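## Task

Robot r1 begins in the delivery room and r2 in the mail room; the connecting door is locked, but a service window stands open. Six parcels sit on the delivery room table, each marked on top with a mail stop code, and the letter trays on the mail room shelf carry codes on their fronts. Every parcel whose code equals a tray's code must end up fully inside that tray's walls. Parcels with no matching tray stay on the table, and all trays stay on the shelf. At the end both grippers must have released and moved away, and nothing may be held in place only by a robot. The task fails if either robot tips over or is left leaning.

## Robot and tools

Robots. r1 and r2 are identical Hello Robot Stretch 4 units: an omni-wheel base, a lift sliding on a mast, a telescoping arm reaching forward, a three-joint wrist (yaw, pitch, roll) and a two-finger gripper. Each is about 1.6 m tall; the base rim lies within 0.23 m of the base origin. Each has four cameras: <name>_head_camera, <name>_head_left_camera, <name>_head_right_camera and <name>_wrist_camera. Parcels must pass from r1 to r2 through the service window, since the door is locked.

Frames. Each robot reports in its own base frame: origin on the floor below the base centre, x ahead, y to the left, z up. hand_pose is a point between the open fingertips expressed in that frame; it may be slightly off. The odometry frame is where the base frame was at scene start. Because the two robots use separate frames, only images, lidar_m and wrist_depth_mm reveal where one stands relative to the other.

execute_actions. Argument "actions" is a list holding one action (or empty, which just reports state and pictures). The action is an object keyed by "r1" and/or "r2". Under each key: "base" with exactly one command, "joints", optional "pace" and "contact_limits"; or "end_of_arm" on its own. Base commands are relative offsets from where the base last measured itself: {"translate_m": d} drives straight, forward positive, -2 to 2 m; {"strafe_m": d} slides sideways, left positive, -2 to 2 m; {"rotate_rad": d} spins in place, counter-clockwise positive, -3.2 to 3.2 rad. "joints" are absolute targets by name: lift_m 0 to 1.2 m; arm_m 0 to 0.55 m extension; wrist_yaw_rad -1.134 to 4.276 (0 ahead, positive left, 3.14 stowed backward); wrist_pitch_rad -1.117 to 4.259 (0 level, 1.57 pointing down); wrist_roll_rad -1.117 to 4.259 (positive turns clockwise viewed from behind); gripper_m -0.038 to 0.141 m fingertip gap (negative squeezes the tips together). Targets outside a joint range are clipped and reported; any other bad key or value rejects the entire call. "pace" is "slow", "default", "fast" or "max" (base up to 0.1/0.3/0.4/0.6 m/s and 1/2/3/4 rad/s, reduced when the lift is above 0.2 m). "contact_limits" {"arm_m": x} with x from 0 (gentlest) to 0.75 sets how much push stops the arm; default 0.5. {"end_of_arm": "enable_torque"} re-powers a wrist or gripper motor that shut down. Motions inside one action start together. An action lasts at most 15 s. Parts omitted from an action may still be driving to an earlier target. "cameras" lists which images to return (omitted/null/["all"] gives every camera, [] gives none). To unfold at the start, send lift_m 0.4 with wrist_yaw_rad 0.

wait {"seconds": 0 to 10} lets time pass and returns state and images. zoom_image {"camera", "region": [x0, y0, x1, y1]} enlarges part of that camera's latest full image, pixels from the top-left, up to 504x504; useful for reading codes. read_manual gives only licence texts. finished_scene {"scene": 1 or 2} ends that scene irreversibly and reports success plus the next task.

Results. base_status and joint_status tell how each motion ended: "done"; "off_target" (resting short, maybe still pushing); "contact_stop_at_<key>" (blocked; that part may go slack); "limit_stop_at_<name>", including "limit_stop_at_own_body" (self-collision, often with gripper tilted up and rolled) and "limit_stop_at_tilt" (lean above 6 degrees, drives go slack); "time_out"; "torque_fault" (wrist motor limp until enable_torque). After a stop, later calls in that same reply are skipped. on_its_own covers things not commanded; "held at" is a target, not a position. base_odometry counts wheel rotation, so slip looks like travel; a gap above about 0.1 rad between turned_by_wheels and turned_by_imu signals a bump or slip. base_tilt is in degrees (forward and right positive). lidar_m gives 12 distances in metres, sector 1 straight ahead, then counter-clockwise (4 left, 7 behind, 10 right); "-" means nothing seen or closer than 0.25 m. wrist_depth_mm is a 7x7 grid of depths, 100 to 2000 mm. motor_effort is percent of maximum, with the peak of the last action in brackets; a clear rise in gripper_m effort suggests a firm grip, since gripper position and "done" do not prove holding.

Gripping. Command a gap smaller than the object; squeezing harder pulls it toward the wrist. If fingertips jam against a surface, raise the lift.

Avoid. Robots pressing or slamming into each other fails the run; stop driving as soon as bases touch. Travel can differ by about 3 cm per metre between robots. Do not turn or drive with over 1 kg held and arm_m above 0.2, especially at fast paces, and avoid hard steady pushes with a raised gripper: the robot can tip. Avoid dropping parcels, knocking trays off the shelf or parcels off the table, and strong pushes; objects may also be nudged occasionally by outside disturbances.

Each tool is called as a command line: name --argument value for each argument, lists and objects as JSON in quotes; but a table of rows of numbers goes row by row, as --pt "numbers of a row", without its own name.

## Session

execute_actions --actions '[]'

Scene clock: 0.00 s.
r1.base_odometry: x=+0.000 y=+0.000 heading=+0.000 (m, m, rad; r1's odometry frame)
r1.turned_by_wheels: +0.000 (rad since the last result)
r1.turned_by_imu: +0.000 (rad since the last result)
r1.base_tilt: forward=-0.3 right=+0.6 (deg)
r1.lidar_m: 2.53 0.97 0.73 0.71 0.74 0.71 0.66 0.70 1.01 3.11 1.56 1.87
r1.base_status: not commanded
r1.joint_positions: lift_m=+0.297 arm_m=-0.001 wrist_yaw_rad=+3.167 wrist_pitch_rad=-0.001 wrist_roll_rad=-0.009 gripper_m=+0.057
r1.joint_status: not commanded
r1.motor_effort: lift_m=+21 arm_m=-1 wrist_yaw_rad=+0 wrist_pitch_rad=-6 wrist_roll_rad=+1 gripper_m=-3 wheel_0=+1 wheel_1=+0 wheel_2=+0 (%)
r1.hand_pose: x=-0.1209 y=+0.0801 z=+0.4760 quat_wxyz=(-0.013, +0.001, -0.005, +1.000) (m; r1's base frame)
r1.wrist_depth_mm: - 139 239 831 798 788 778 / - 115 138 809 809 788 778 / - 114 137 809 798 788 768 / - 126 160 809 788 768 759 / 138 820 809 798 788 778 759 / 831 820 220 798 778 768 759 / 831 820 798 788 768 759 750
r2.base_odometry: x=+0.000 y=+0.000 heading=+0.000 (m, m, rad; r2's odometry frame)
r2.turned_by_wheels: +0.000 (rad since the last result)
r2.turned_by_imu: +0.000 (rad since the last result)
r2.base_tilt: forward=+0.1 right=+0.3 (deg)
r2.lidar_m: 2.75 2.90 2.99 2.85 2.68 1.42 0.86 0.84 0.94 1.24 2.05 2.11
r2.base_status: not commanded
r2.joint_positions: lift_m=+0.173 arm_m=+0.002 wrist_yaw_rad=+3.108 wrist_pitch_rad=+0.006 wrist_roll_rad=+0.010 gripper_m=+0.057
r2.joint_status: not commanded
r2.motor_effort: lift_m=+21 arm_m=+0 wrist_yaw_rad=+2 wrist_pitch_rad=-8 wrist_roll_rad=+0 gripper_m=-4 wheel_0=+0 wheel_1=+0 wheel_2=+0 (%)
r2.hand_pose: x=-0.1123 y=+0.0971 z=+0.3494 quat_wxyz=(+0.017, -0.003, +0.005, +1.000) (m; r2's base frame)
r2.wrist_depth_mm: - 139 1025 1308 1537 1863 - / - 121 167 1308 1537 1863 - / - 132 183 1336 1576 1921 - / 142 144 1118 1308 1576 1921 - / 904 991 1098 1336 1537 1863 - / 904 1008 202 1098 203 1205 1205 / 759 759 820 - 854 778 831
pictures: r1_head_camera, r1_head_left_camera, r1_head_right_camera, r1_wrist_camera, r2_head_camera, r2_head_left_camera, r2_head_right_camera, r2_wrist_camera
Images, in order (width x height): r1_head_camera 420x560, r1_head_left_camera 420x672, r1_head_right_camera 420x672, r1_wrist_camera 616x392, r2_head_camera 420x560, r2_head_left_camera 420x672, r2_head_right_camera 420x672, r2_wrist_camera 616x392.

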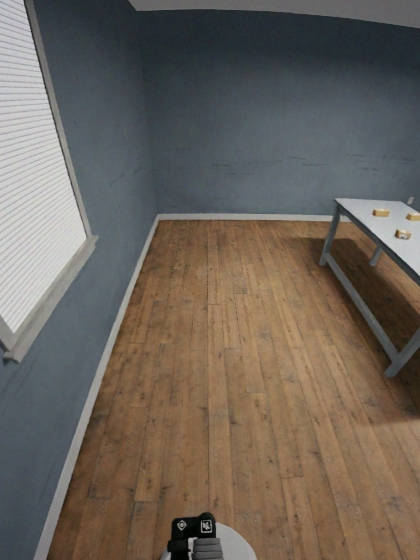

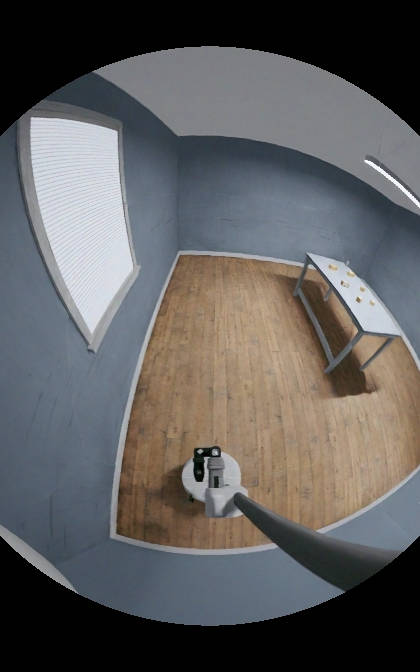

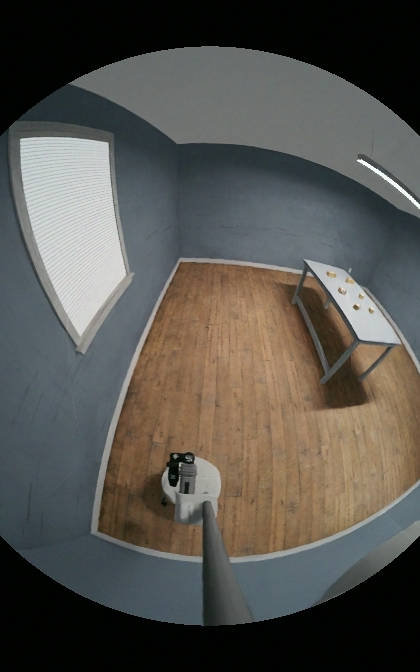

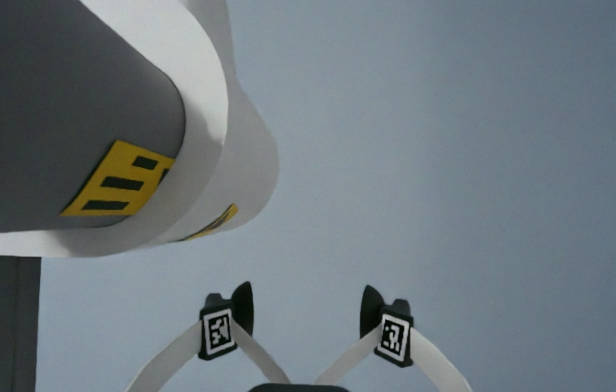

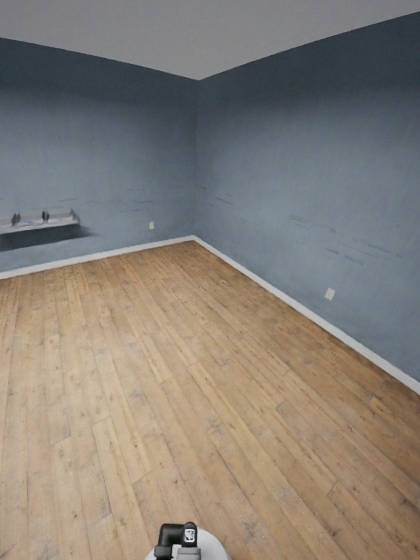

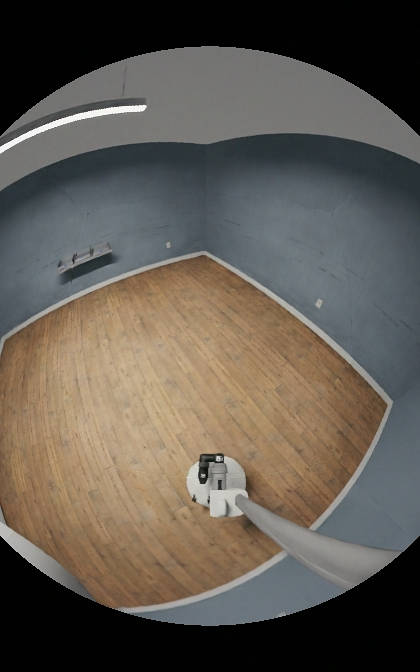

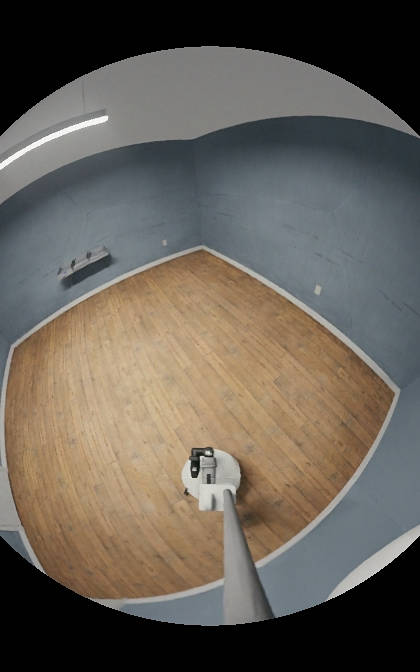

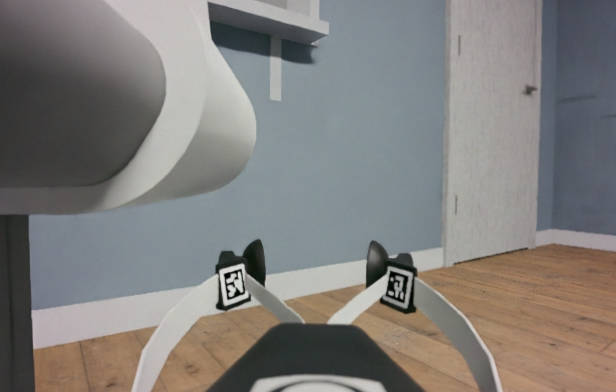

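zoom_image --camera "r1_head_right_camera" --region '[280, 220, 420, 420]'

zoom_image --camera "r2_head_camera" --region '[0, 190, 120, 260]'

Region (280, 220, 420, 420) of r1_head_right_camera's 420x672 image, scaled by 2.520, with more detail than that image has; it fills the left 353 columns of this view, and the rest is white.

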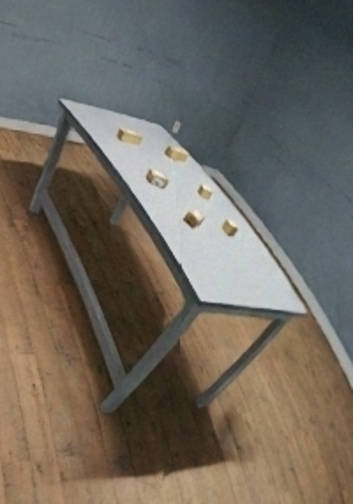

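Region (0, 190, 120, 260) of r2_head_camera's 420x560 image, scaled by 4.200, with more detail than that image has; it fills the top 294 rows of this view, and the rest is white.

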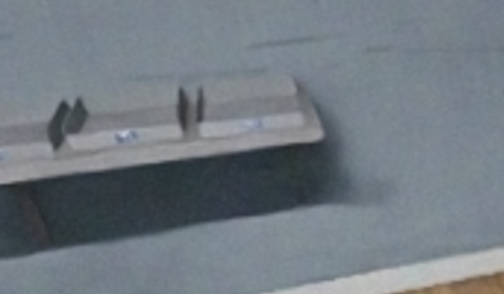

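execute_actions --actions '[{"r1":{"base":{"rotate_rad":-1.4},"joints":{"lift_m":0.5,"wrist_yaw_rad":0},"pace":"fast"},"r2":{"base":{"rotate_rad":0.8},"joints":{"lift_m":0.5,"wrist_yaw_rad":0},"pace":"fast"}}]' --cameras '["r1_head_camera","r1_head_left_camera","r2_head_camera","r2_head_left_camera"]'

Scene clock: 24.50 s.
r1.base_odometry: x=+0.000 y=+0.000 heading=-1.400 (m, m, rad; r1's odometry frame)
r1.turned_by_wheels: -1.400 (rad since the last result)
r1.turned_by_imu: -1.377 (rad since the last result)
r1.base_tilt: forward=-0.3 right=+0.7 (deg)
r1.lidar_m: 2.03 1.54 2.29 1.57 0.88 0.72 0.71 0.81 0.66 0.66 0.75 1.32
r1.base_status: done
r1.joint_positions: lift_m=+0.500 arm_m=-0.001 wrist_yaw_rad=+0.000 wrist_pitch_rad=-0.001 wrist_roll_rad=-0.009 gripper_m=+0.057
r1.joint_status: all done
r1.motor_effort: lift_m=+24(23) arm_m=-1(1) wrist_yaw_rad=+1(6) wrist_pitch_rad=-5(5) wrist_roll_rad=+0(1) gripper_m=-4(3) wheel_0=+1(11) wheel_1=-2(9) wheel_2=-3(9) (%)
r1.hand_pose: x=+0.4583 y=-0.0873 z=+0.6783 quat_wxyz=(+1.000, -0.005, +0.000, +0.000) (m; r1's base frame)
r1.wrist_depth_mm: - - - - - - 1756 / - - - - - - 1756 / - - - - - - 1756 / 1499 - - - - - 1464 / - - - - - - 1537 / - - 220 - - - 1464 / 1281 1661 1576 1661 1537 1808 1464
r2.base_odometry: x=+0.000 y=+0.000 heading=+0.801 (m, m, rad; r2's odometry frame)
r2.turned_by_wheels: +0.801 (rad since the last result)
r2.turned_by_imu: +0.806 (rad since the last result)
r2.base_tilt: forward=+0.0 right=+0.3 (deg)
r2.lidar_m: 2.90 3.25 2.70 2.06 0.99 0.82 0.92 1.07 1.73 2.05 2.30 3.40
r2.base_status: done
r2.joint_positions: lift_m=+0.500 arm_m=+0.002 wrist_yaw_rad=+0.000 wrist_pitch_rad=+0.006 wrist_roll_rad=+0.010 gripper_m=+0.057
r2.joint_status: all done
r2.motor_effort: lift_m=+24(27) arm_m=-1(1) wrist_yaw_rad=+1(4) wrist_pitch_rad=-8(7) wrist_roll_rad=+0(0) gripper_m=-4(3) wheel_0=+1(6) wheel_1=+3(11) wheel_2=+2(13) (%)
r2.hand_pose: x=+0.4616 y=-0.0873 z=+0.6762 quat_wxyz=(+1.000, +0.005, +0.003, +0.000) (m; r2's base frame)
r2.wrist_depth_mm: - - - - - - - / - - - - - - - / - - - - - - - / - - - - - - - / - - - - - - - / - - 202 1921 202 - - / 1430 1366 1464 - 1537 1366 1499
pictures: r1_head_camera, r1_head_left_camera, r2_head_camera, r2_head_left_camera
Images, in order (width x height): r1_head_camera 420x560, r1_head_left_camera 420x672, r2_head_camera 420x560, r2_head_left_camera 420x672.

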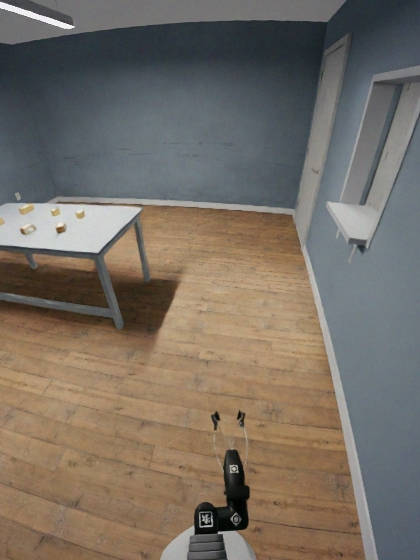

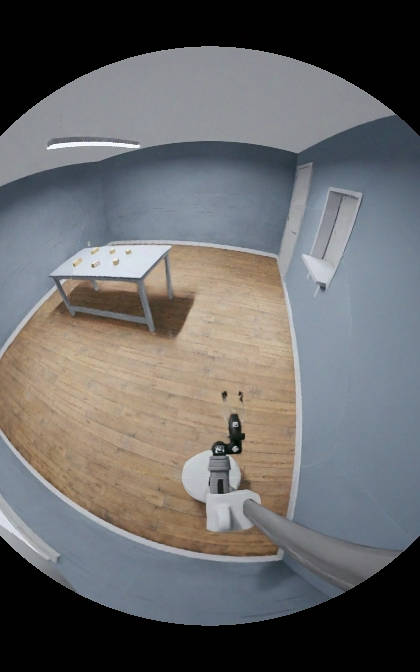

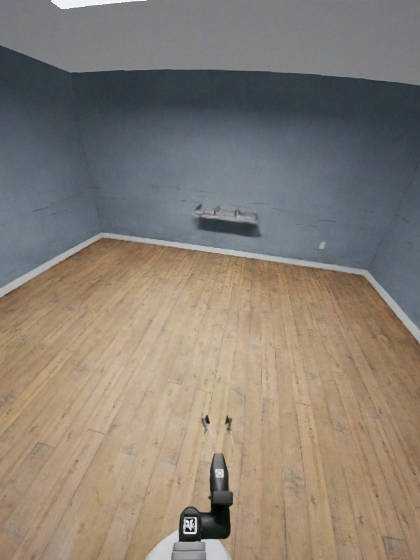

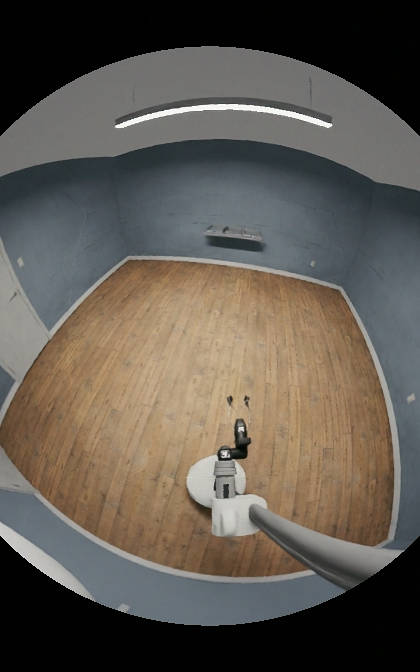

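zoom_image --camera "r2_head_camera" --region '[185, 195, 275, 240]'

zoom_image --camera "r1_head_camera" --region '[0, 190, 150, 260]'

zoom_image --camera "r1_head_camera" --region '[290, 40, 420, 280]'

Region (185, 195, 275, 240) of r2_head_camera's 420x560 image, scaled by 5.600, with more detail than that image has.

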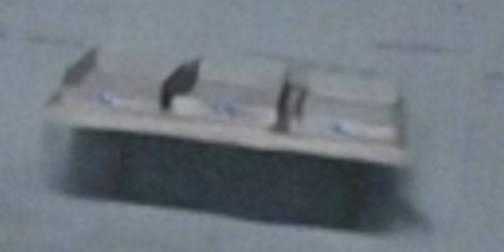

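Region (0, 190, 150, 260) of r1_head_camera's 420x560 image, scaled by 3.360, with more detail than that image has; it fills the top 235 rows of this view, and the rest is white.

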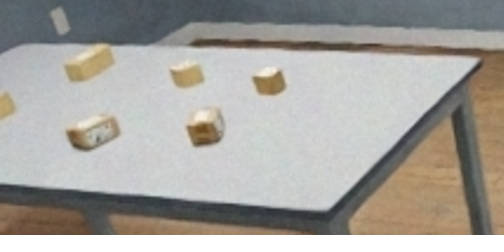

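Region (290, 40, 420, 280) of r1_head_camera's 420x560 image, scaled by 2.100, with more detail than that image has; it fills the left 273 columns of this view, and the rest is white.

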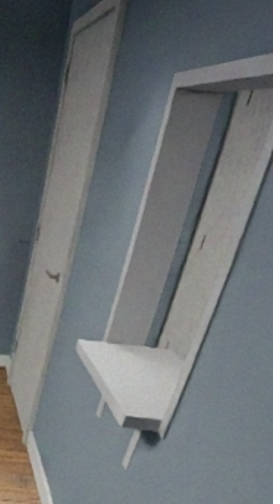

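execute_actions --actions '[{"r1":{"base":{"rotate_rad":0.90},"joints":{"wrist_pitch_rad":1.57,"gripper_m":0.12},"pace":"fast"},"r2":{"base":{"rotate_rad":-0.09},"pace":"fast"}}]' --cameras '[]'

execute_actions --actions '[{"r1":{"base":{"translate_m":1.95},"joints":{"lift_m":1.05},"pace":"max"},"r2":{"base":{"translate_m":1.9},"pace":"max"}}]' --cameras '["r1_head_camera","r2_head_camera"]'

Scene clock: 103.73 s.
r1.base_odometry: x=+0.000 y=+0.000 heading=-0.501 (m, m, rad; r1's odometry frame)
r1.turned_by_wheels: +0.900 (rad since the last result)
r1.turned_by_imu: +0.885 (rad since the last result)
r1.base_tilt: forward=-0.3 right=+0.7 (deg)
r1.lidar_m: 1.94 2.30 0.92 0.71 0.69 0.77 0.70 0.67 0.71 1.05 3.49 1.57
r1.base_status: done
r1.joint_positions: lift_m=+0.500 arm_m=-0.001 wrist_yaw_rad=+0.000 wrist_pitch_rad=+1.570 wrist_roll_rad=-0.009 gripper_m=+0.120
r1.joint_status: all done
r1.motor_effort: lift_m=+22(24) arm_m=-1(1) wrist_yaw_rad=+1(1) wrist_pitch_rad=+2(5) wrist_roll_rad=-2(2) gripper_m=-2(5) wheel_0=-3(10) wheel_1=+0(10) wheel_2=+0(11) (%)
r1.hand_pose: x=+0.1701 y=-0.0874 z=+0.3896 quat_wxyz=(+0.708, -0.003, +0.707, +0.003) (m; r1's base frame)
r1.wrist_depth_mm: 621 621 621 621 615 615 609 / 621 621 615 615 615 609 609 / 615 615 615 615 609 603 609 / 615 615 609 609 609 603 603 / 615 609 402 421 603 603 603 / 609 397 394 392 433 597 597 / 609 392 389 389 392 597 591
r2.base_odometry: x=+0.000 y=+0.000 heading=+0.711 (m, m, rad; r2's odometry frame)
r2.turned_by_wheels: -0.090 (rad since the last result)
r2.turned_by_imu: -0.091 (rad since the last result)
r2.base_tilt: forward=+0.1 right=+0.3 (deg)
r2.lidar_m: 2.91 3.47 2.71 2.36 1.03 0.82 0.92 1.00 1.55 2.06 2.21 3.36
r2.base_status: done
r2.joint_positions: lift_m=+0.500 arm_m=+0.002 wrist_yaw_rad=+0.000 wrist_pitch_rad=+0.006 wrist_roll_rad=+0.010 gripper_m=+0.057
r2.joint_status: not commanded
r2.motor_effort: lift_m=+24(24) arm_m=+0(1) wrist_yaw_rad=+2(1) wrist_pitch_rad=-7(8) wrist_roll_rad=+0(0) gripper_m=-4(4) wheel_0=+1(6) wheel_1=+0(2) wheel_2=-1(5) (%)
r2.hand_pose: x=+0.4615 y=-0.0874 z=+0.6762 quat_wxyz=(+1.000, +0.005, +0.003, +0.000) (m; r2's base frame)
r2.wrist_depth_mm: - - - - - - - / - - - - - - - / - - - - - - - / - - - - - - - / - - - - - - - / - - 202 1921 202 - - / 1464 1366 1464 - 1537 1397 1464
pictures: none
No camera images: the call's "cameras" was empty. Leave "cameras" out to get every camera's image.

Scene clock: 109.03 s.
r1.base_odometry: x=+1.711 y=-0.935 heading=-0.500 (m, m, rad; r1's odometry frame)
r1.turned_by_wheels: +0.000 (rad since the last result)
r1.turned_by_imu: -0.004 (rad since the last result)
r1.base_tilt: forward=-0.3 right=+0.6 (deg)
r1.lidar_m: 0.58 1.84 1.95 1.63 1.57 1.63 2.39 2.41 0.50 0.40 0.35 0.42
r1.base_status: done
r1.joint_positions: lift_m=+1.050 arm_m=-0.001 wrist_yaw_rad=+0.000 wrist_pitch_rad=+1.570 wrist_roll_rad=-0.009 gripper_m=+0.120
r1.joint_status: all done
r1.motor_effort: lift_m=+21(28) arm_m=-1(1) wrist_yaw_rad=+1(1) wrist_pitch_rad=+2(2) wrist_roll_rad=+1(2) gripper_m=+0(1) wheel_0=+2(9) wheel_1=+0(7) wheel_2=+1(14) (%)
r1.hand_pose: x=+0.1700 y=-0.0874 z=+0.9397 quat_wxyz=(+0.707, -0.003, +0.707, +0.003) (m; r1's base frame)
r1.wrist_depth_mm: 1182 1182 1160 1160 1160 402 399 / 1182 1160 1160 1160 1160 399 397 / 1160 1182 1138 1160 1160 1138 397 / 1182 1160 1160 1160 1138 1138 394 / 1160 1160 946 946 1138 1138 394 / 1160 1160 931 931 1138 1138 1138 / 1138 1138 1118 715 1118 946 1118
r2.base_odometry: x=+1.440 y=+1.239 heading=+0.711 (m, m, rad; r2's odometry frame)
r2.turned_by_wheels: +0.000 (rad since the last result)
r2.turned_by_imu: +0.006 (rad since the last result)
r2.base_tilt: forward=+0.0 right=+0.3 (deg)
r2.lidar_m: 1.04 1.14 2.45 2.47 2.69 2.85 2.82 2.90 2.31 2.27 1.93 1.04
r2.base_status: done
r2.joint_positions: lift_m=+0.500 arm_m=+0.002 wrist_yaw_rad=+0.000 wrist_pitch_rad=+0.006 wrist_roll_rad=+0.010 gripper_m=+0.057
r2.joint_status: not commanded
r2.motor_effort: lift_m=+24(24) arm_m=-1(1) wrist_yaw_rad=+3(1) wrist_pitch_rad=-8(7) wrist_roll_rad=+0(1) gripper_m=-2(4) wheel_0=+1(6) wheel_1=+0(4) wheel_2=+0(12) (%)
r2.hand_pose: x=+0.4615 y=-0.0874 z=+0.6762 quat_wxyz=(+1.000, +0.005, +0.003, +0.000) (m; r2's base frame)
r2.wrist_depth_mm: 1397 1336 1308 1255 1229 1182 1160 / 1397 1366 1308 1255 1229 1205 1138 / 1397 1366 1281 1281 1229 1205 1160 / 1430 1366 1308 1281 1255 1205 1182 / 1430 1397 1336 1308 1229 1229 1182 / 1464 1397 202 1281 203 1205 1182 / 1430 1366 1336 - 1229 1229 1205
pictures: r1_head_camera, r2_head_camera
Images, in order (width x height): r1_head_camera 420x560, r2_head_camera 420x560.

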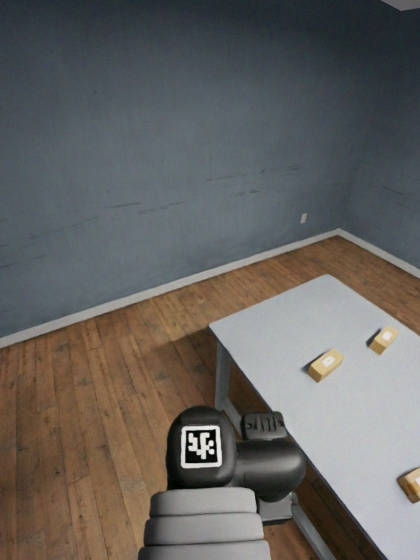

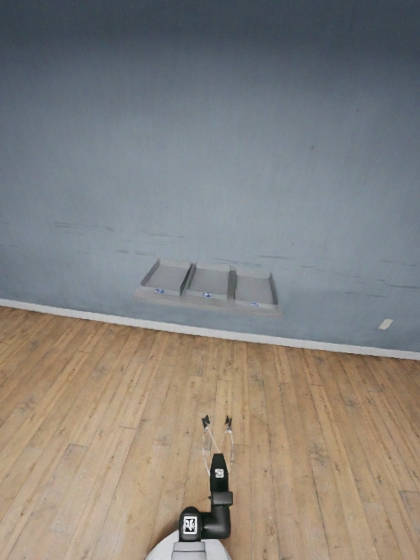

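execute_actions --actions '[{"r1":{"base":{"rotate_rad":-1.07},"pace":"fast"},"r2":{"base":{"rotate_rad":-0.19},"pace":"fast"}}]' --cameras '["r1_head_camera","r1_head_left_camera","r1_wrist_camera","r2_head_camera","r2_wrist_camera"]'

Scene clock: 118.07 s.
r1.base_odometry: x=+1.711 y=-0.935 heading=-1.570 (m, m, rad; r1's odometry frame)
r1.turned_by_wheels: -1.069 (rad since the last result)
r1.turned_by_imu: -1.052 (rad since the last result)
r1.base_tilt: forward=-0.3 right=+0.6 (deg)
r1.lidar_m: 0.37 0.40 0.59 1.84 1.94 1.63 1.57 1.64 2.37 2.40 0.53 0.39
r1.base_status: done
r1.joint_positions: lift_m=+1.050 arm_m=-0.001 wrist_yaw_rad=+0.000 wrist_pitch_rad=+1.570 wrist_roll_rad=-0.009 gripper_m=+0.120
r1.joint_status: not commanded
r1.motor_effort: lift_m=+21(21) arm_m=-1(1) wrist_yaw_rad=+1(1) wrist_pitch_rad=+2(1) wrist_roll_rad=-1(0) gripper_m=-1(0) wheel_0=+3(7) wheel_1=+1(5) wheel_2=+3(6) (%)
r1.hand_pose: x=+0.1700 y=-0.0874 z=+0.9397 quat_wxyz=(+0.707, -0.003, +0.707, +0.003) (m; r1's base frame)
r1.wrist_depth_mm: 410 407 404 404 402 402 399 / 1182 1160 1182 1160 1160 1138 1160 / 1182 1160 1160 1160 1160 1160 1138 / 1160 1160 1160 1138 1160 1160 1138 / 1160 1138 946 931 1138 1138 1118 / 1160 1160 931 931 1118 1138 1118 / 1160 1138 1138 715 1118 1118 1138
r2.base_odometry: x=+1.440 y=+1.240 heading=+0.521 (m, m, rad; r2's odometry frame)
r2.turned_by_wheels: -0.190 (rad since the last result)
r2.turned_by_imu: -0.192 (rad since the last result)
r2.base_tilt: forward=+0.0 right=+0.4 (deg)
r2.lidar_m: 1.04 1.07 2.00 2.47 2.53 2.99 2.81 2.88 2.43 2.29 2.30 1.12
r2.base_status: done
r2.joint_positions: lift_m=+0.500 arm_m=+0.002 wrist_yaw_rad=+0.000 wrist_pitch_rad=+0.006 wrist_roll_rad=+0.010 gripper_m=+0.057
r2.joint_status: not commanded
r2.motor_effort: lift_m=+24(24) arm_m=-1(1) wrist_yaw_rad=+1(2) wrist_pitch_rad=-7(7) wrist_roll_rad=-1(0) gripper_m=-3(4) wheel_0=+0(7) wheel_1=-1(8) wheel_2=+0(7) (%)
r2.hand_pose: x=+0.4615 y=-0.0874 z=+0.6762 quat_wxyz=(+1.000, +0.005, +0.003, +0.000) (m; r2's base frame)
r2.wrist_depth_mm: 1229 1229 1255 1281 1281 1281 1308 / 1229 1229 1255 1281 1281 1336 1308 / 1138 1025 1255 1281 1308 1308 1336 / 1255 1255 1281 1281 1308 1336 1336 / 1255 1281 1281 1308 1308 1336 1366 / 1281 1281 202 1308 203 1366 1366 / 1255 1281 1308 - 1366 1366 1366
pictures: r1_head_camera, r1_head_left_camera, r1_wrist_camera, r2_head_camera, r2_wrist_camera
Images, in order (width x height): r1_head_camera 420x560, r1_head_left_camera 420x672, r1_wrist_camera 616x392, r2_head_camera 420x560, r2_wrist_camera 616x392.

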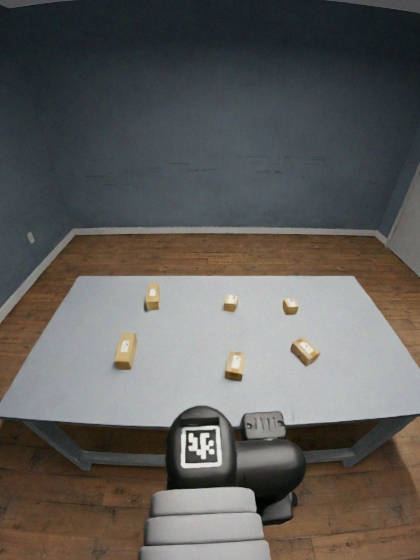

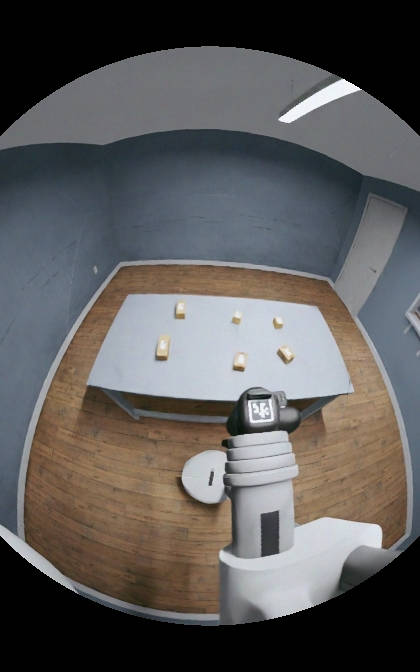

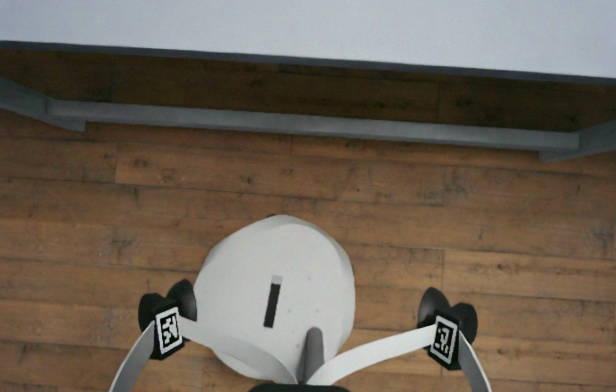

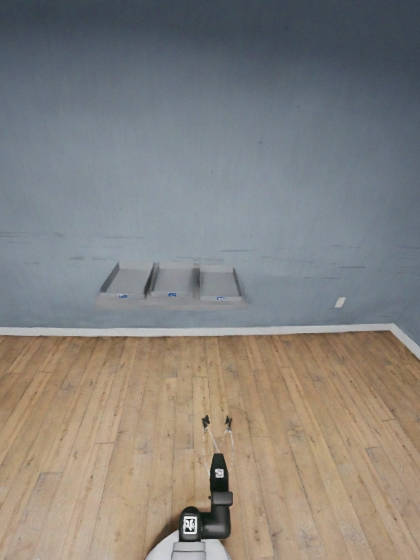

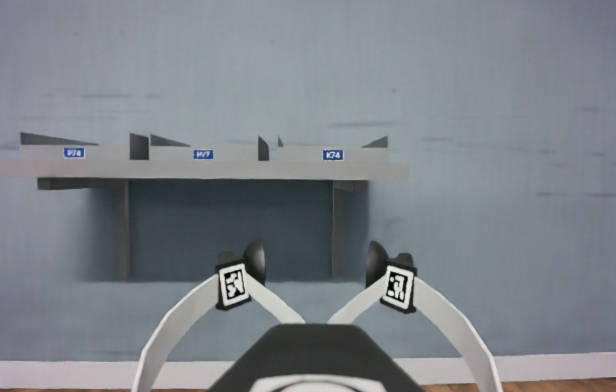

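zoom_image --camera "r2_wrist_camera" --region '[10, 120, 410, 200]'

zoom_image --camera "r2_wrist_camera" --region '[40, 135, 240, 175]'

zoom_image --camera "r1_head_camera" --region '[95, 270, 255, 400]'

zoom_image --camera "r1_head_camera" --region '[205, 280, 345, 400]'

Region (10, 120, 410, 200) of r2_wrist_camera's 616x392 image, scaled by 1.260; it fills the top 101 rows of this view, and the rest is white.

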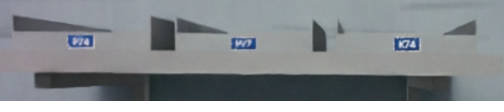

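Region (40, 135, 240, 175) of r2_wrist_camera's 616x392 image, scaled by 2.520; it fills the top 101 rows of this view, and the rest is white.

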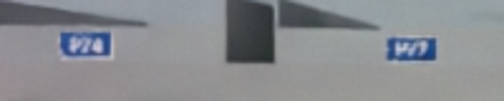

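Region (95, 270, 255, 400) of r1_head_camera's 420x560 image, scaled by 3.150, with more detail than that image has; it fills the top 410 rows of this view, and the rest is white.

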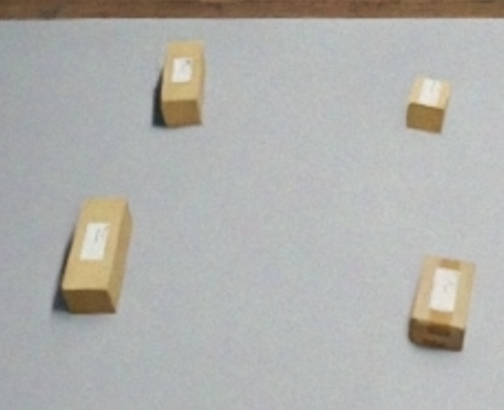

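Region (205, 280, 345, 400) of r1_head_camera's 420x560 image, scaled by 3.600, with more detail than that image has; it fills the top 432 rows of this view, and the rest is white.

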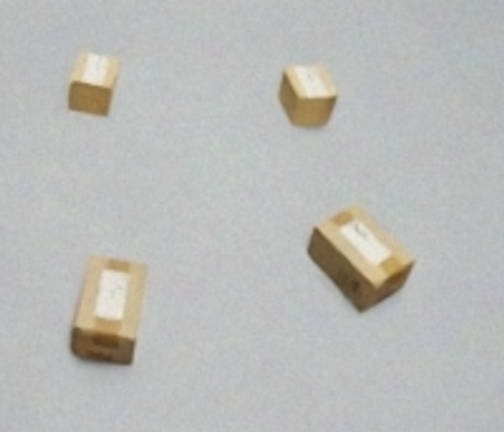

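zoom_image --camera "r2_head_camera" --region '[95, 255, 255, 320]'

Region (95, 255, 255, 320) of r2_head_camera's 420x560 image, scaled by 3.150, with more detail than that image has; it fills the top 205 rows of this view, and the rest is white.

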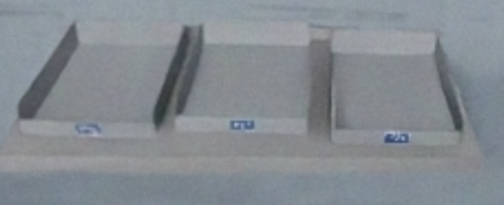

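execute_actions --actions '[{"r1":{"joints":{"lift_m":1.15,"arm_m":0.38,"wrist_pitch_rad":1.35,"gripper_m":0.141},"pace":"fast"},"r2":{"base":{"strafe_m":0.24},"joints":{"arm_m":0.3,"lift_m":0.53},"pace":"fast"}}]' --cameras '["r1_wrist_camera","r2_head_camera","r2_wrist_camera"]'

Scene clock: 203.37 s.
r1.base_odometry: x=+1.711 y=-0.935 heading=-1.570 (m, m, rad; r1's odometry frame)
r1.turned_by_wheels: +0.000 (rad since the last result)
r1.turned_by_imu: +0.000 (rad since the last result)
r1.base_tilt: forward=-0.3 right=+0.6 (deg)
r1.lidar_m: 0.37 0.38 0.57 1.85 1.95 1.63 1.58 1.67 2.37 2.41 0.53 0.38
r1.base_status: not commanded
r1.joint_positions: lift_m=+1.150 arm_m=+0.379 wrist_yaw_rad=+0.000 wrist_pitch_rad=+1.350 wrist_roll_rad=-0.009 gripper_m=+0.141
r1.joint_status: all done
r1.motor_effort: lift_m=+23(24) arm_m=+4(4) wrist_yaw_rad=+0(2) wrist_pitch_rad=+0(6) wrist_roll_rad=-1(0) gripper_m=+1(3) wheel_0=+3(3) wheel_1=+1(0) wheel_2=+3(3) (%)
r1.hand_pose: x=+0.6133 y=-0.0874 z=+1.0465 quat_wxyz=(+0.781, -0.004, +0.625, +0.003) (m; r1's base frame)
r1.wrist_depth_mm: 597 569 597 591 591 585 591 / 574 564 569 564 559 564 564 / 549 554 544 544 544 544 539 / 525 530 525 525 525 525 521 / 484 508 504 508 504 504 504 / 492 211 492 484 488 480 442 / 477 469 469 156 466 469 469
r2.base_odometry: x=+1.321 y=+1.448 heading=+0.521 (m, m, rad; r2's odometry frame)
r2.turned_by_wheels: +0.000 (rad since the last result)
r2.turned_by_imu: -0.001 (rad since the last result)
r2.base_tilt: forward=+0.0 right=+0.4 (deg)
r2.lidar_m: 1.01 1.08 2.02 2.20 2.28 2.98 2.81 2.88 2.66 2.49 2.25 1.09
r2.base_status: done
r2.joint_positions: lift_m=+0.530 arm_m=+0.299 wrist_yaw_rad=+0.000 wrist_pitch_rad=+0.006 wrist_roll_rad=+0.010 gripper_m=+0.057
r2.joint_status: all done
r2.motor_effort: lift_m=+23(29) arm_m=+6(3) wrist_yaw_rad=+1(3) wrist_pitch_rad=-7(8) wrist_roll_rad=+0(0) gripper_m=-5(3) wheel_0=+1(12) wheel_1=-2(7) wheel_2=+0(1) (%)
r2.hand_pose: x=+0.7584 y=-0.0873 z=+0.7063 quat_wxyz=(+1.000, +0.005, +0.003, +0.000) (m; r2's base frame)
r2.wrist_depth_mm: 917 931 946 960 976 976 976 / 931 946 946 960 976 976 991 / 820 946 691 960 904 976 1008 / 500 500 508 585 597 564 569 / 960 960 976 976 991 1008 1025 / 960 960 202 991 203 1025 1025 / 960 976 991 - 1008 1025 1025
pictures: r1_wrist_camera, r2_head_camera, r2_wrist_camera
Images, in order (width x height): r1_wrist_camera 616x392, r2_head_camera 420x560, r2_wrist_camera 616x392.

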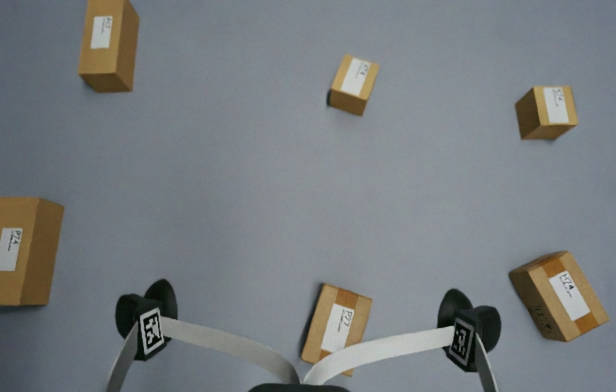

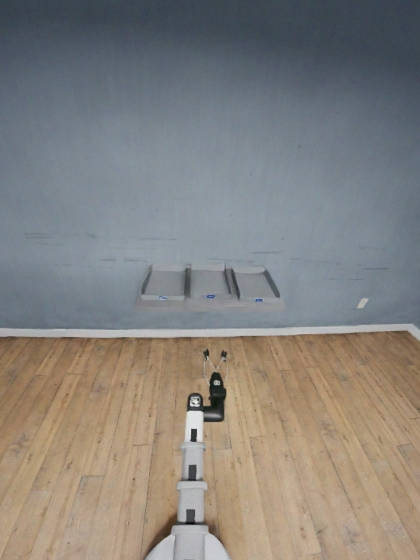

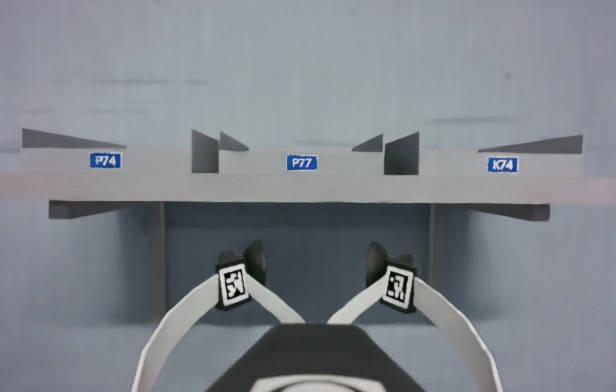

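zoom_image --camera "r1_wrist_camera" --region '[490, 70, 616, 150]'

zoom_image --camera "r1_wrist_camera" --region '[300, 40, 410, 130]'

zoom_image --camera "r1_wrist_camera" --region '[60, 0, 160, 100]'

zoom_image --camera "r1_wrist_camera" --region '[0, 190, 100, 310]'

zoom_image --camera "r1_wrist_camera" --region '[290, 270, 390, 370]'

zoom_image --camera "r1_wrist_camera" --region '[500, 240, 616, 350]'

Region (490, 70, 616, 150) of r1_wrist_camera's 616x392 image, scaled by 4.000; it fills the top 320 rows of this view, and the rest is white.

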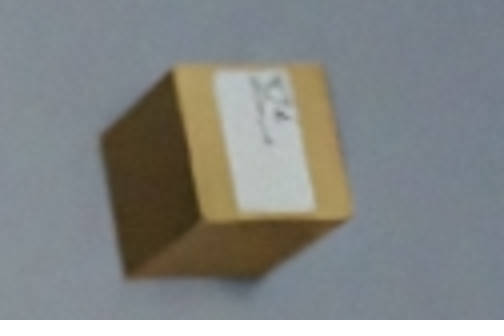

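Region (300, 40, 410, 130) of r1_wrist_camera's 616x392 image, scaled by 4.582; it fills the top 412 rows of this view, and the rest is white.

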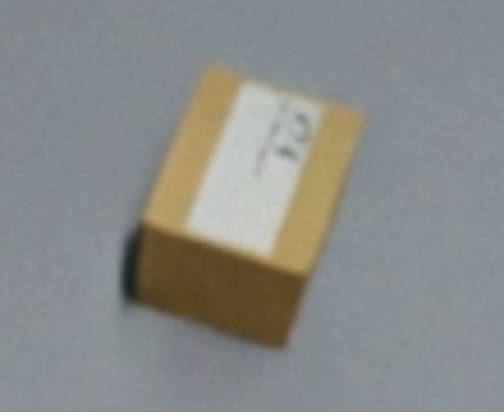

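Region (60, 0, 160, 100) of r1_wrist_camera's 616x392 image, scaled by 5.040.

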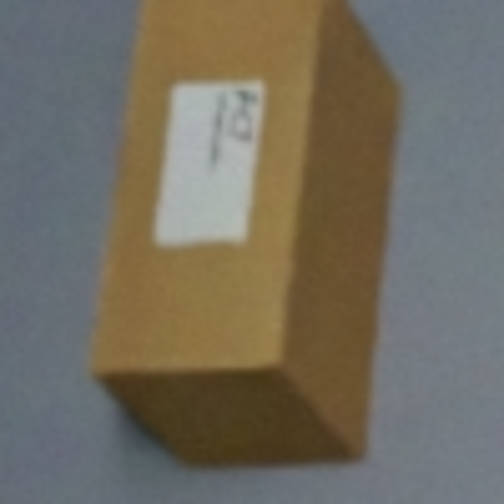

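Region (0, 190, 100, 310) of r1_wrist_camera's 616x392 image, scaled by 4.200.

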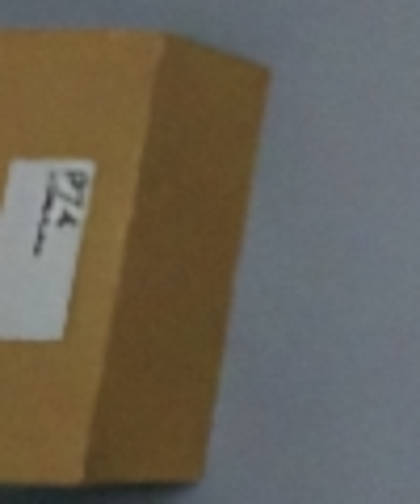

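Region (290, 270, 390, 370) of r1_wrist_camera's 616x392 image, scaled by 5.040.

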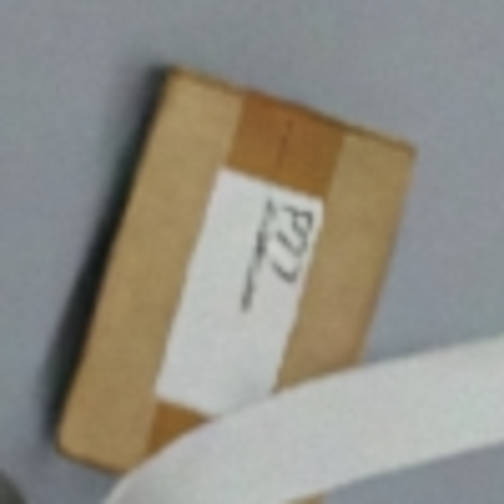

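Region (500, 240, 616, 350) of r1_wrist_camera's 616x392 image, scaled by 4.345; it fills the top 478 rows of this view, and the rest is white.

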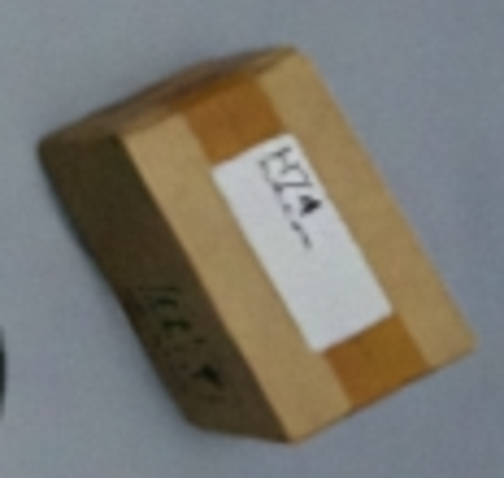

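execute_actions --actions '[{"r1":{"base":{"strafe_m":-0.028},"joints":{"lift_m":1.05,"arm_m":0.55,"wrist_pitch_rad":1.4},"pace":"fast"},"r2":{"base":{"rotate_rad":-2.99},"joints":{"arm_m":0.0,"lift_m":0.25},"pace":"max"}}]' --cameras '["r1_wrist_camera","r2_head_camera"]'

Scene clock: 315.17 s.
r1.base_odometry: x=+1.683 y=-0.935 heading=-1.570 (m, m, rad; r1's odometry frame)
r1.turned_by_wheels: +0.000 (rad since the last result)
r1.turned_by_imu: +0.000 (rad since the last result)
r1.base_tilt: forward=-0.3 right=+0.6 (deg)
r1.lidar_m: 0.34 0.40 0.59 1.86 1.98 1.61 1.58 1.66 2.36 2.38 0.52 0.39
r1.base_status: done
r1.joint_positions: lift_m=+1.050 arm_m=+0.548 wrist_yaw_rad=+0.000 wrist_pitch_rad=+1.400 wrist_roll_rad=-0.009 gripper_m=+0.141
r1.joint_status: all done
joint sent to its limit — the command would take r1.arm_m past its upper limit, so that joint was sent only as far as its limit.
r1.motor_effort: lift_m=+18(22) arm_m=+4(6) wrist_yaw_rad=-1(1) wrist_pitch_rad=-1(0) wrist_roll_rad=+1(0) gripper_m=+1(0) wheel_0=-1(11) wheel_1=+0(9) wheel_2=+0(2) (%)
r1.hand_pose: x=+0.7678 y=-0.0874 z=+0.9441 quat_wxyz=(+0.765, -0.004, +0.644, +0.003) (m; r1's base frame)
r1.wrist_depth_mm: 459 455 459 459 452 452 455 / 427 445 442 442 439 442 436 / 427 430 427 424 427 424 424 / 418 415 418 415 415 415 407 / 404 404 404 404 402 402 399 / 394 211 394 394 392 384 389 / 384 379 379 156 377 375 377
r2.base_odometry: x=+1.321 y=+1.448 heading=-2.470 (m, m, rad; r2's odometry frame)
r2.turned_by_wheels: -2.990 (rad since the last result)
r2.turned_by_imu: -3.014 (rad since the last result)
r2.base_tilt: forward=+0.0 right=+0.3 (deg)
r2.lidar_m: 2.70 3.03 2.56 2.53 1.98 1.06 1.02 1.61 2.27 2.21 2.40 2.87
r2.base_status: done
r2.joint_positions: lift_m=+0.250 arm_m=+0.003 wrist_yaw_rad=+0.000 wrist_pitch_rad=+0.006 wrist_roll_rad=+0.010 gripper_m=+0.057
r2.joint_status: all done
joint sent to its limit — the command would take r2.arm_m past its lower limit, so that joint was sent only as far as its limit.
r2.motor_effort: lift_m=+19(21) arm_m=-6(5) wrist_yaw_rad=+3(1) wrist_pitch_rad=-7(8) wrist_roll_rad=-1(1) gripper_m=-4(4) wheel_0=+0(7) wheel_1=-2(13) wheel_2=+0(14) (%)
r2.hand_pose: x=+0.4624 y=-0.0875 z=+0.4266 quat_wxyz=(+1.000, +0.005, +0.003, +0.000) (m; r2's base frame)
r2.wrist_depth_mm: - - - - - - - / - - - - - - - / - - - - - - - / - - - - - - - / - - - - - - - / 1366 1366 202 1281 202 1397 1397 / 946 891 960 - 991 917 976
pictures: r1_wrist_camera, r2_head_camera
Images, in order (width x height): r1_wrist_camera 616x392, r2_head_camera 420x560.

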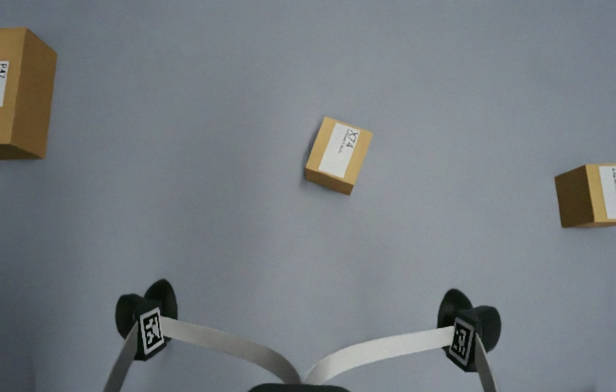

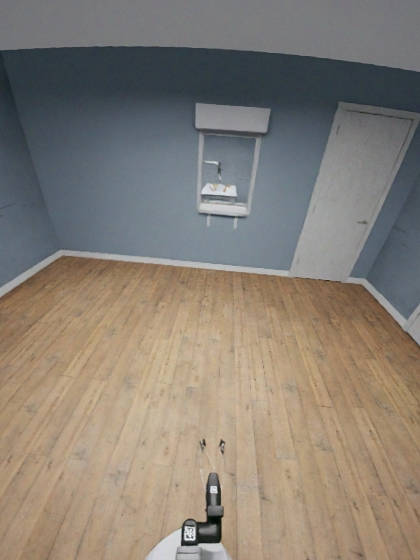

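zoom_image --camera "r1_wrist_camera" --region '[295, 105, 385, 200]'

zoom_image --camera "r1_wrist_camera" --region '[0, 30, 70, 130]'

Region (295, 105, 385, 200) of r1_wrist_camera's 616x392 image, scaled by 5.305; it fills the left 477 columns of this view, and the rest is white.

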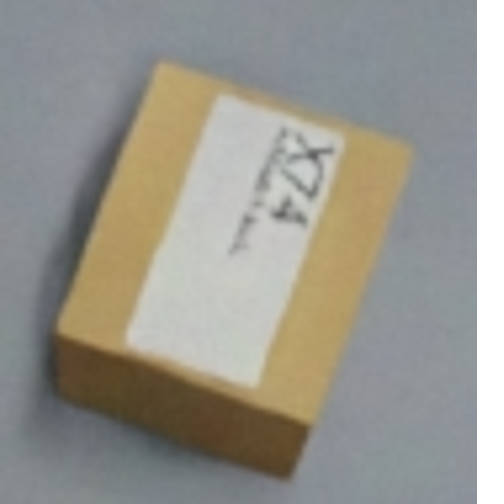

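Region (0, 30, 70, 130) of r1_wrist_camera's 616x392 image, scaled by 5.040; it fills the left 353 columns of this view, and the rest is white.

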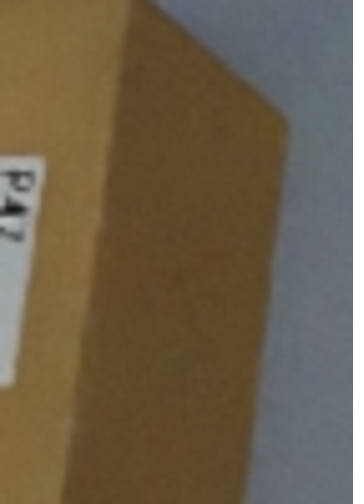

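execute_actions --actions '[{"r1":{"joints":{"lift_m":0.98,"arm_m":0.4125,"wrist_pitch_rad":1.57,"wrist_roll_rad":0.27},"pace":"fast"},"r2":{"base":{"translate_m":2.0},"joints":{"lift_m":1.15},"pace":"max"}}]' --cameras '["r1_wrist_camera","r2_head_camera","r2_wrist_camera"]'

Scene clock: 333.70 s.
r1.base_odometry: x=+1.683 y=-0.935 heading=-1.570 (m, m, rad; r1's odometry frame)
r1.turned_by_wheels: +0.000 (rad since the last result)
r1.turned_by_imu: +0.000 (rad since the last result)
r1.base_tilt: forward=-0.3 right=+0.7 (deg)
r1.lidar_m: 0.37 0.38 0.54 1.86 1.96 1.63 1.57 1.65 2.38 2.36 0.53 0.41
r1.base_status: not commanded
r1.joint_positions: lift_m=+0.980 arm_m=+0.413 wrist_yaw_rad=+0.000 wrist_pitch_rad=+1.570 wrist_roll_rad=+0.270 gripper_m=+0.141
r1.joint_status: all done
r1.motor_effort: lift_m=+18(17) arm_m=-4(6) wrist_yaw_rad=+1(1) wrist_pitch_rad=+0(5) wrist_roll_rad=+2(8) gripper_m=-1(1) wheel_0=-1(1) wheel_1=+0(0) wheel_2=+0(0) (%)
r1.hand_pose: x=+0.5843 y=-0.0874 z=+0.8699 quat_wxyz=(+0.701, +0.095, +0.700, -0.095) (m; r1's base frame)
r1.wrist_depth_mm: 334 334 332 330 329 329 329 / 332 332 332 330 329 327 327 / 332 330 329 329 327 325 324 / 330 327 327 327 325 324 324 / 329 329 327 276 325 324 322 / 327 211 325 274 322 320 320 / 325 324 324 156 320 319 320
r2.base_odometry: x=-0.244 y=+0.202 heading=-2.470 (m, m, rad; r2's odometry frame)
r2.turned_by_wheels: +0.000 (rad since the last result)
r2.turned_by_imu: +0.007 (rad since the last result)
r2.base_tilt: forward=+0.0 right=+0.3 (deg)
r2.lidar_m: 0.71 0.90 1.37 2.32 2.53 3.50 3.49 3.14 2.44 2.28 1.09 0.73
r2.base_status: done
r2.joint_positions: lift_m=+1.150 arm_m=+0.003 wrist_yaw_rad=+0.000 wrist_pitch_rad=+0.006 wrist_roll_rad=+0.010 gripper_m=+0.057
r2.joint_status: all done
r2.motor_effort: lift_m=+22(22) arm_m=-5(6) wrist_yaw_rad=+1(2) wrist_pitch_rad=-8(9) wrist_roll_rad=+0(0) gripper_m=-4(5) wheel_0=-1(5) wheel_1=-1(8) wheel_2=+0(17) (%)
r2.hand_pose: x=+0.4624 y=-0.0874 z=+1.3264 quat_wxyz=(+1.000, +0.005, +0.003, +0.000) (m; r2's base frame)
r2.wrist_depth_mm: 647 634 621 - - - - / 654 634 627 - - - - / 668 640 627 - - - - / 668 647 634 - - - - / 668 654 640 - - - - / 676 661 202 - 202 - - / 691 661 647 - - - -
pictures: r1_wrist_camera, r2_head_camera, r2_wrist_camera
Images, in order (width x height): r1_wrist_camera 616x392, r2_head_camera 420x560, r2_wrist_camera 616x392.

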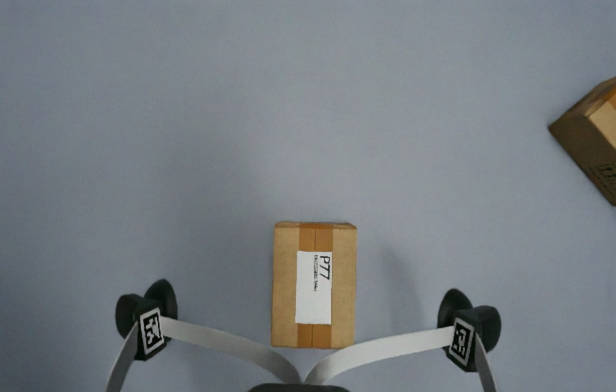

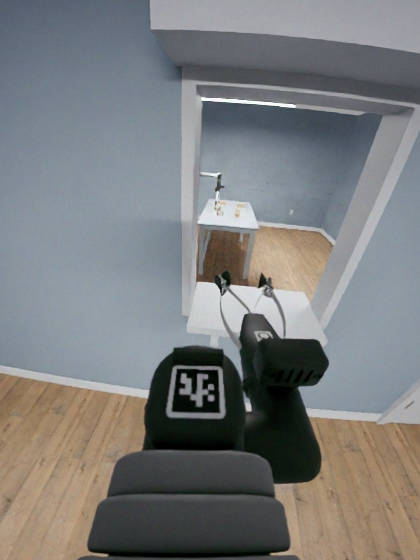

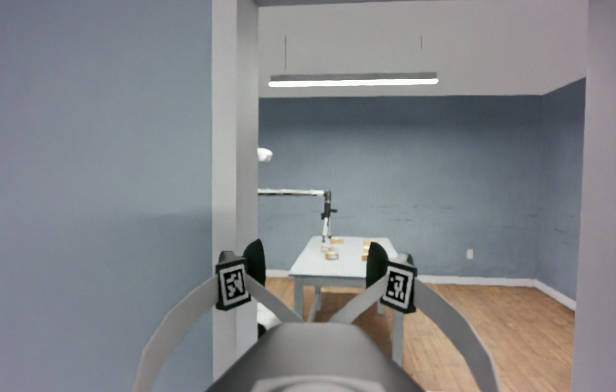

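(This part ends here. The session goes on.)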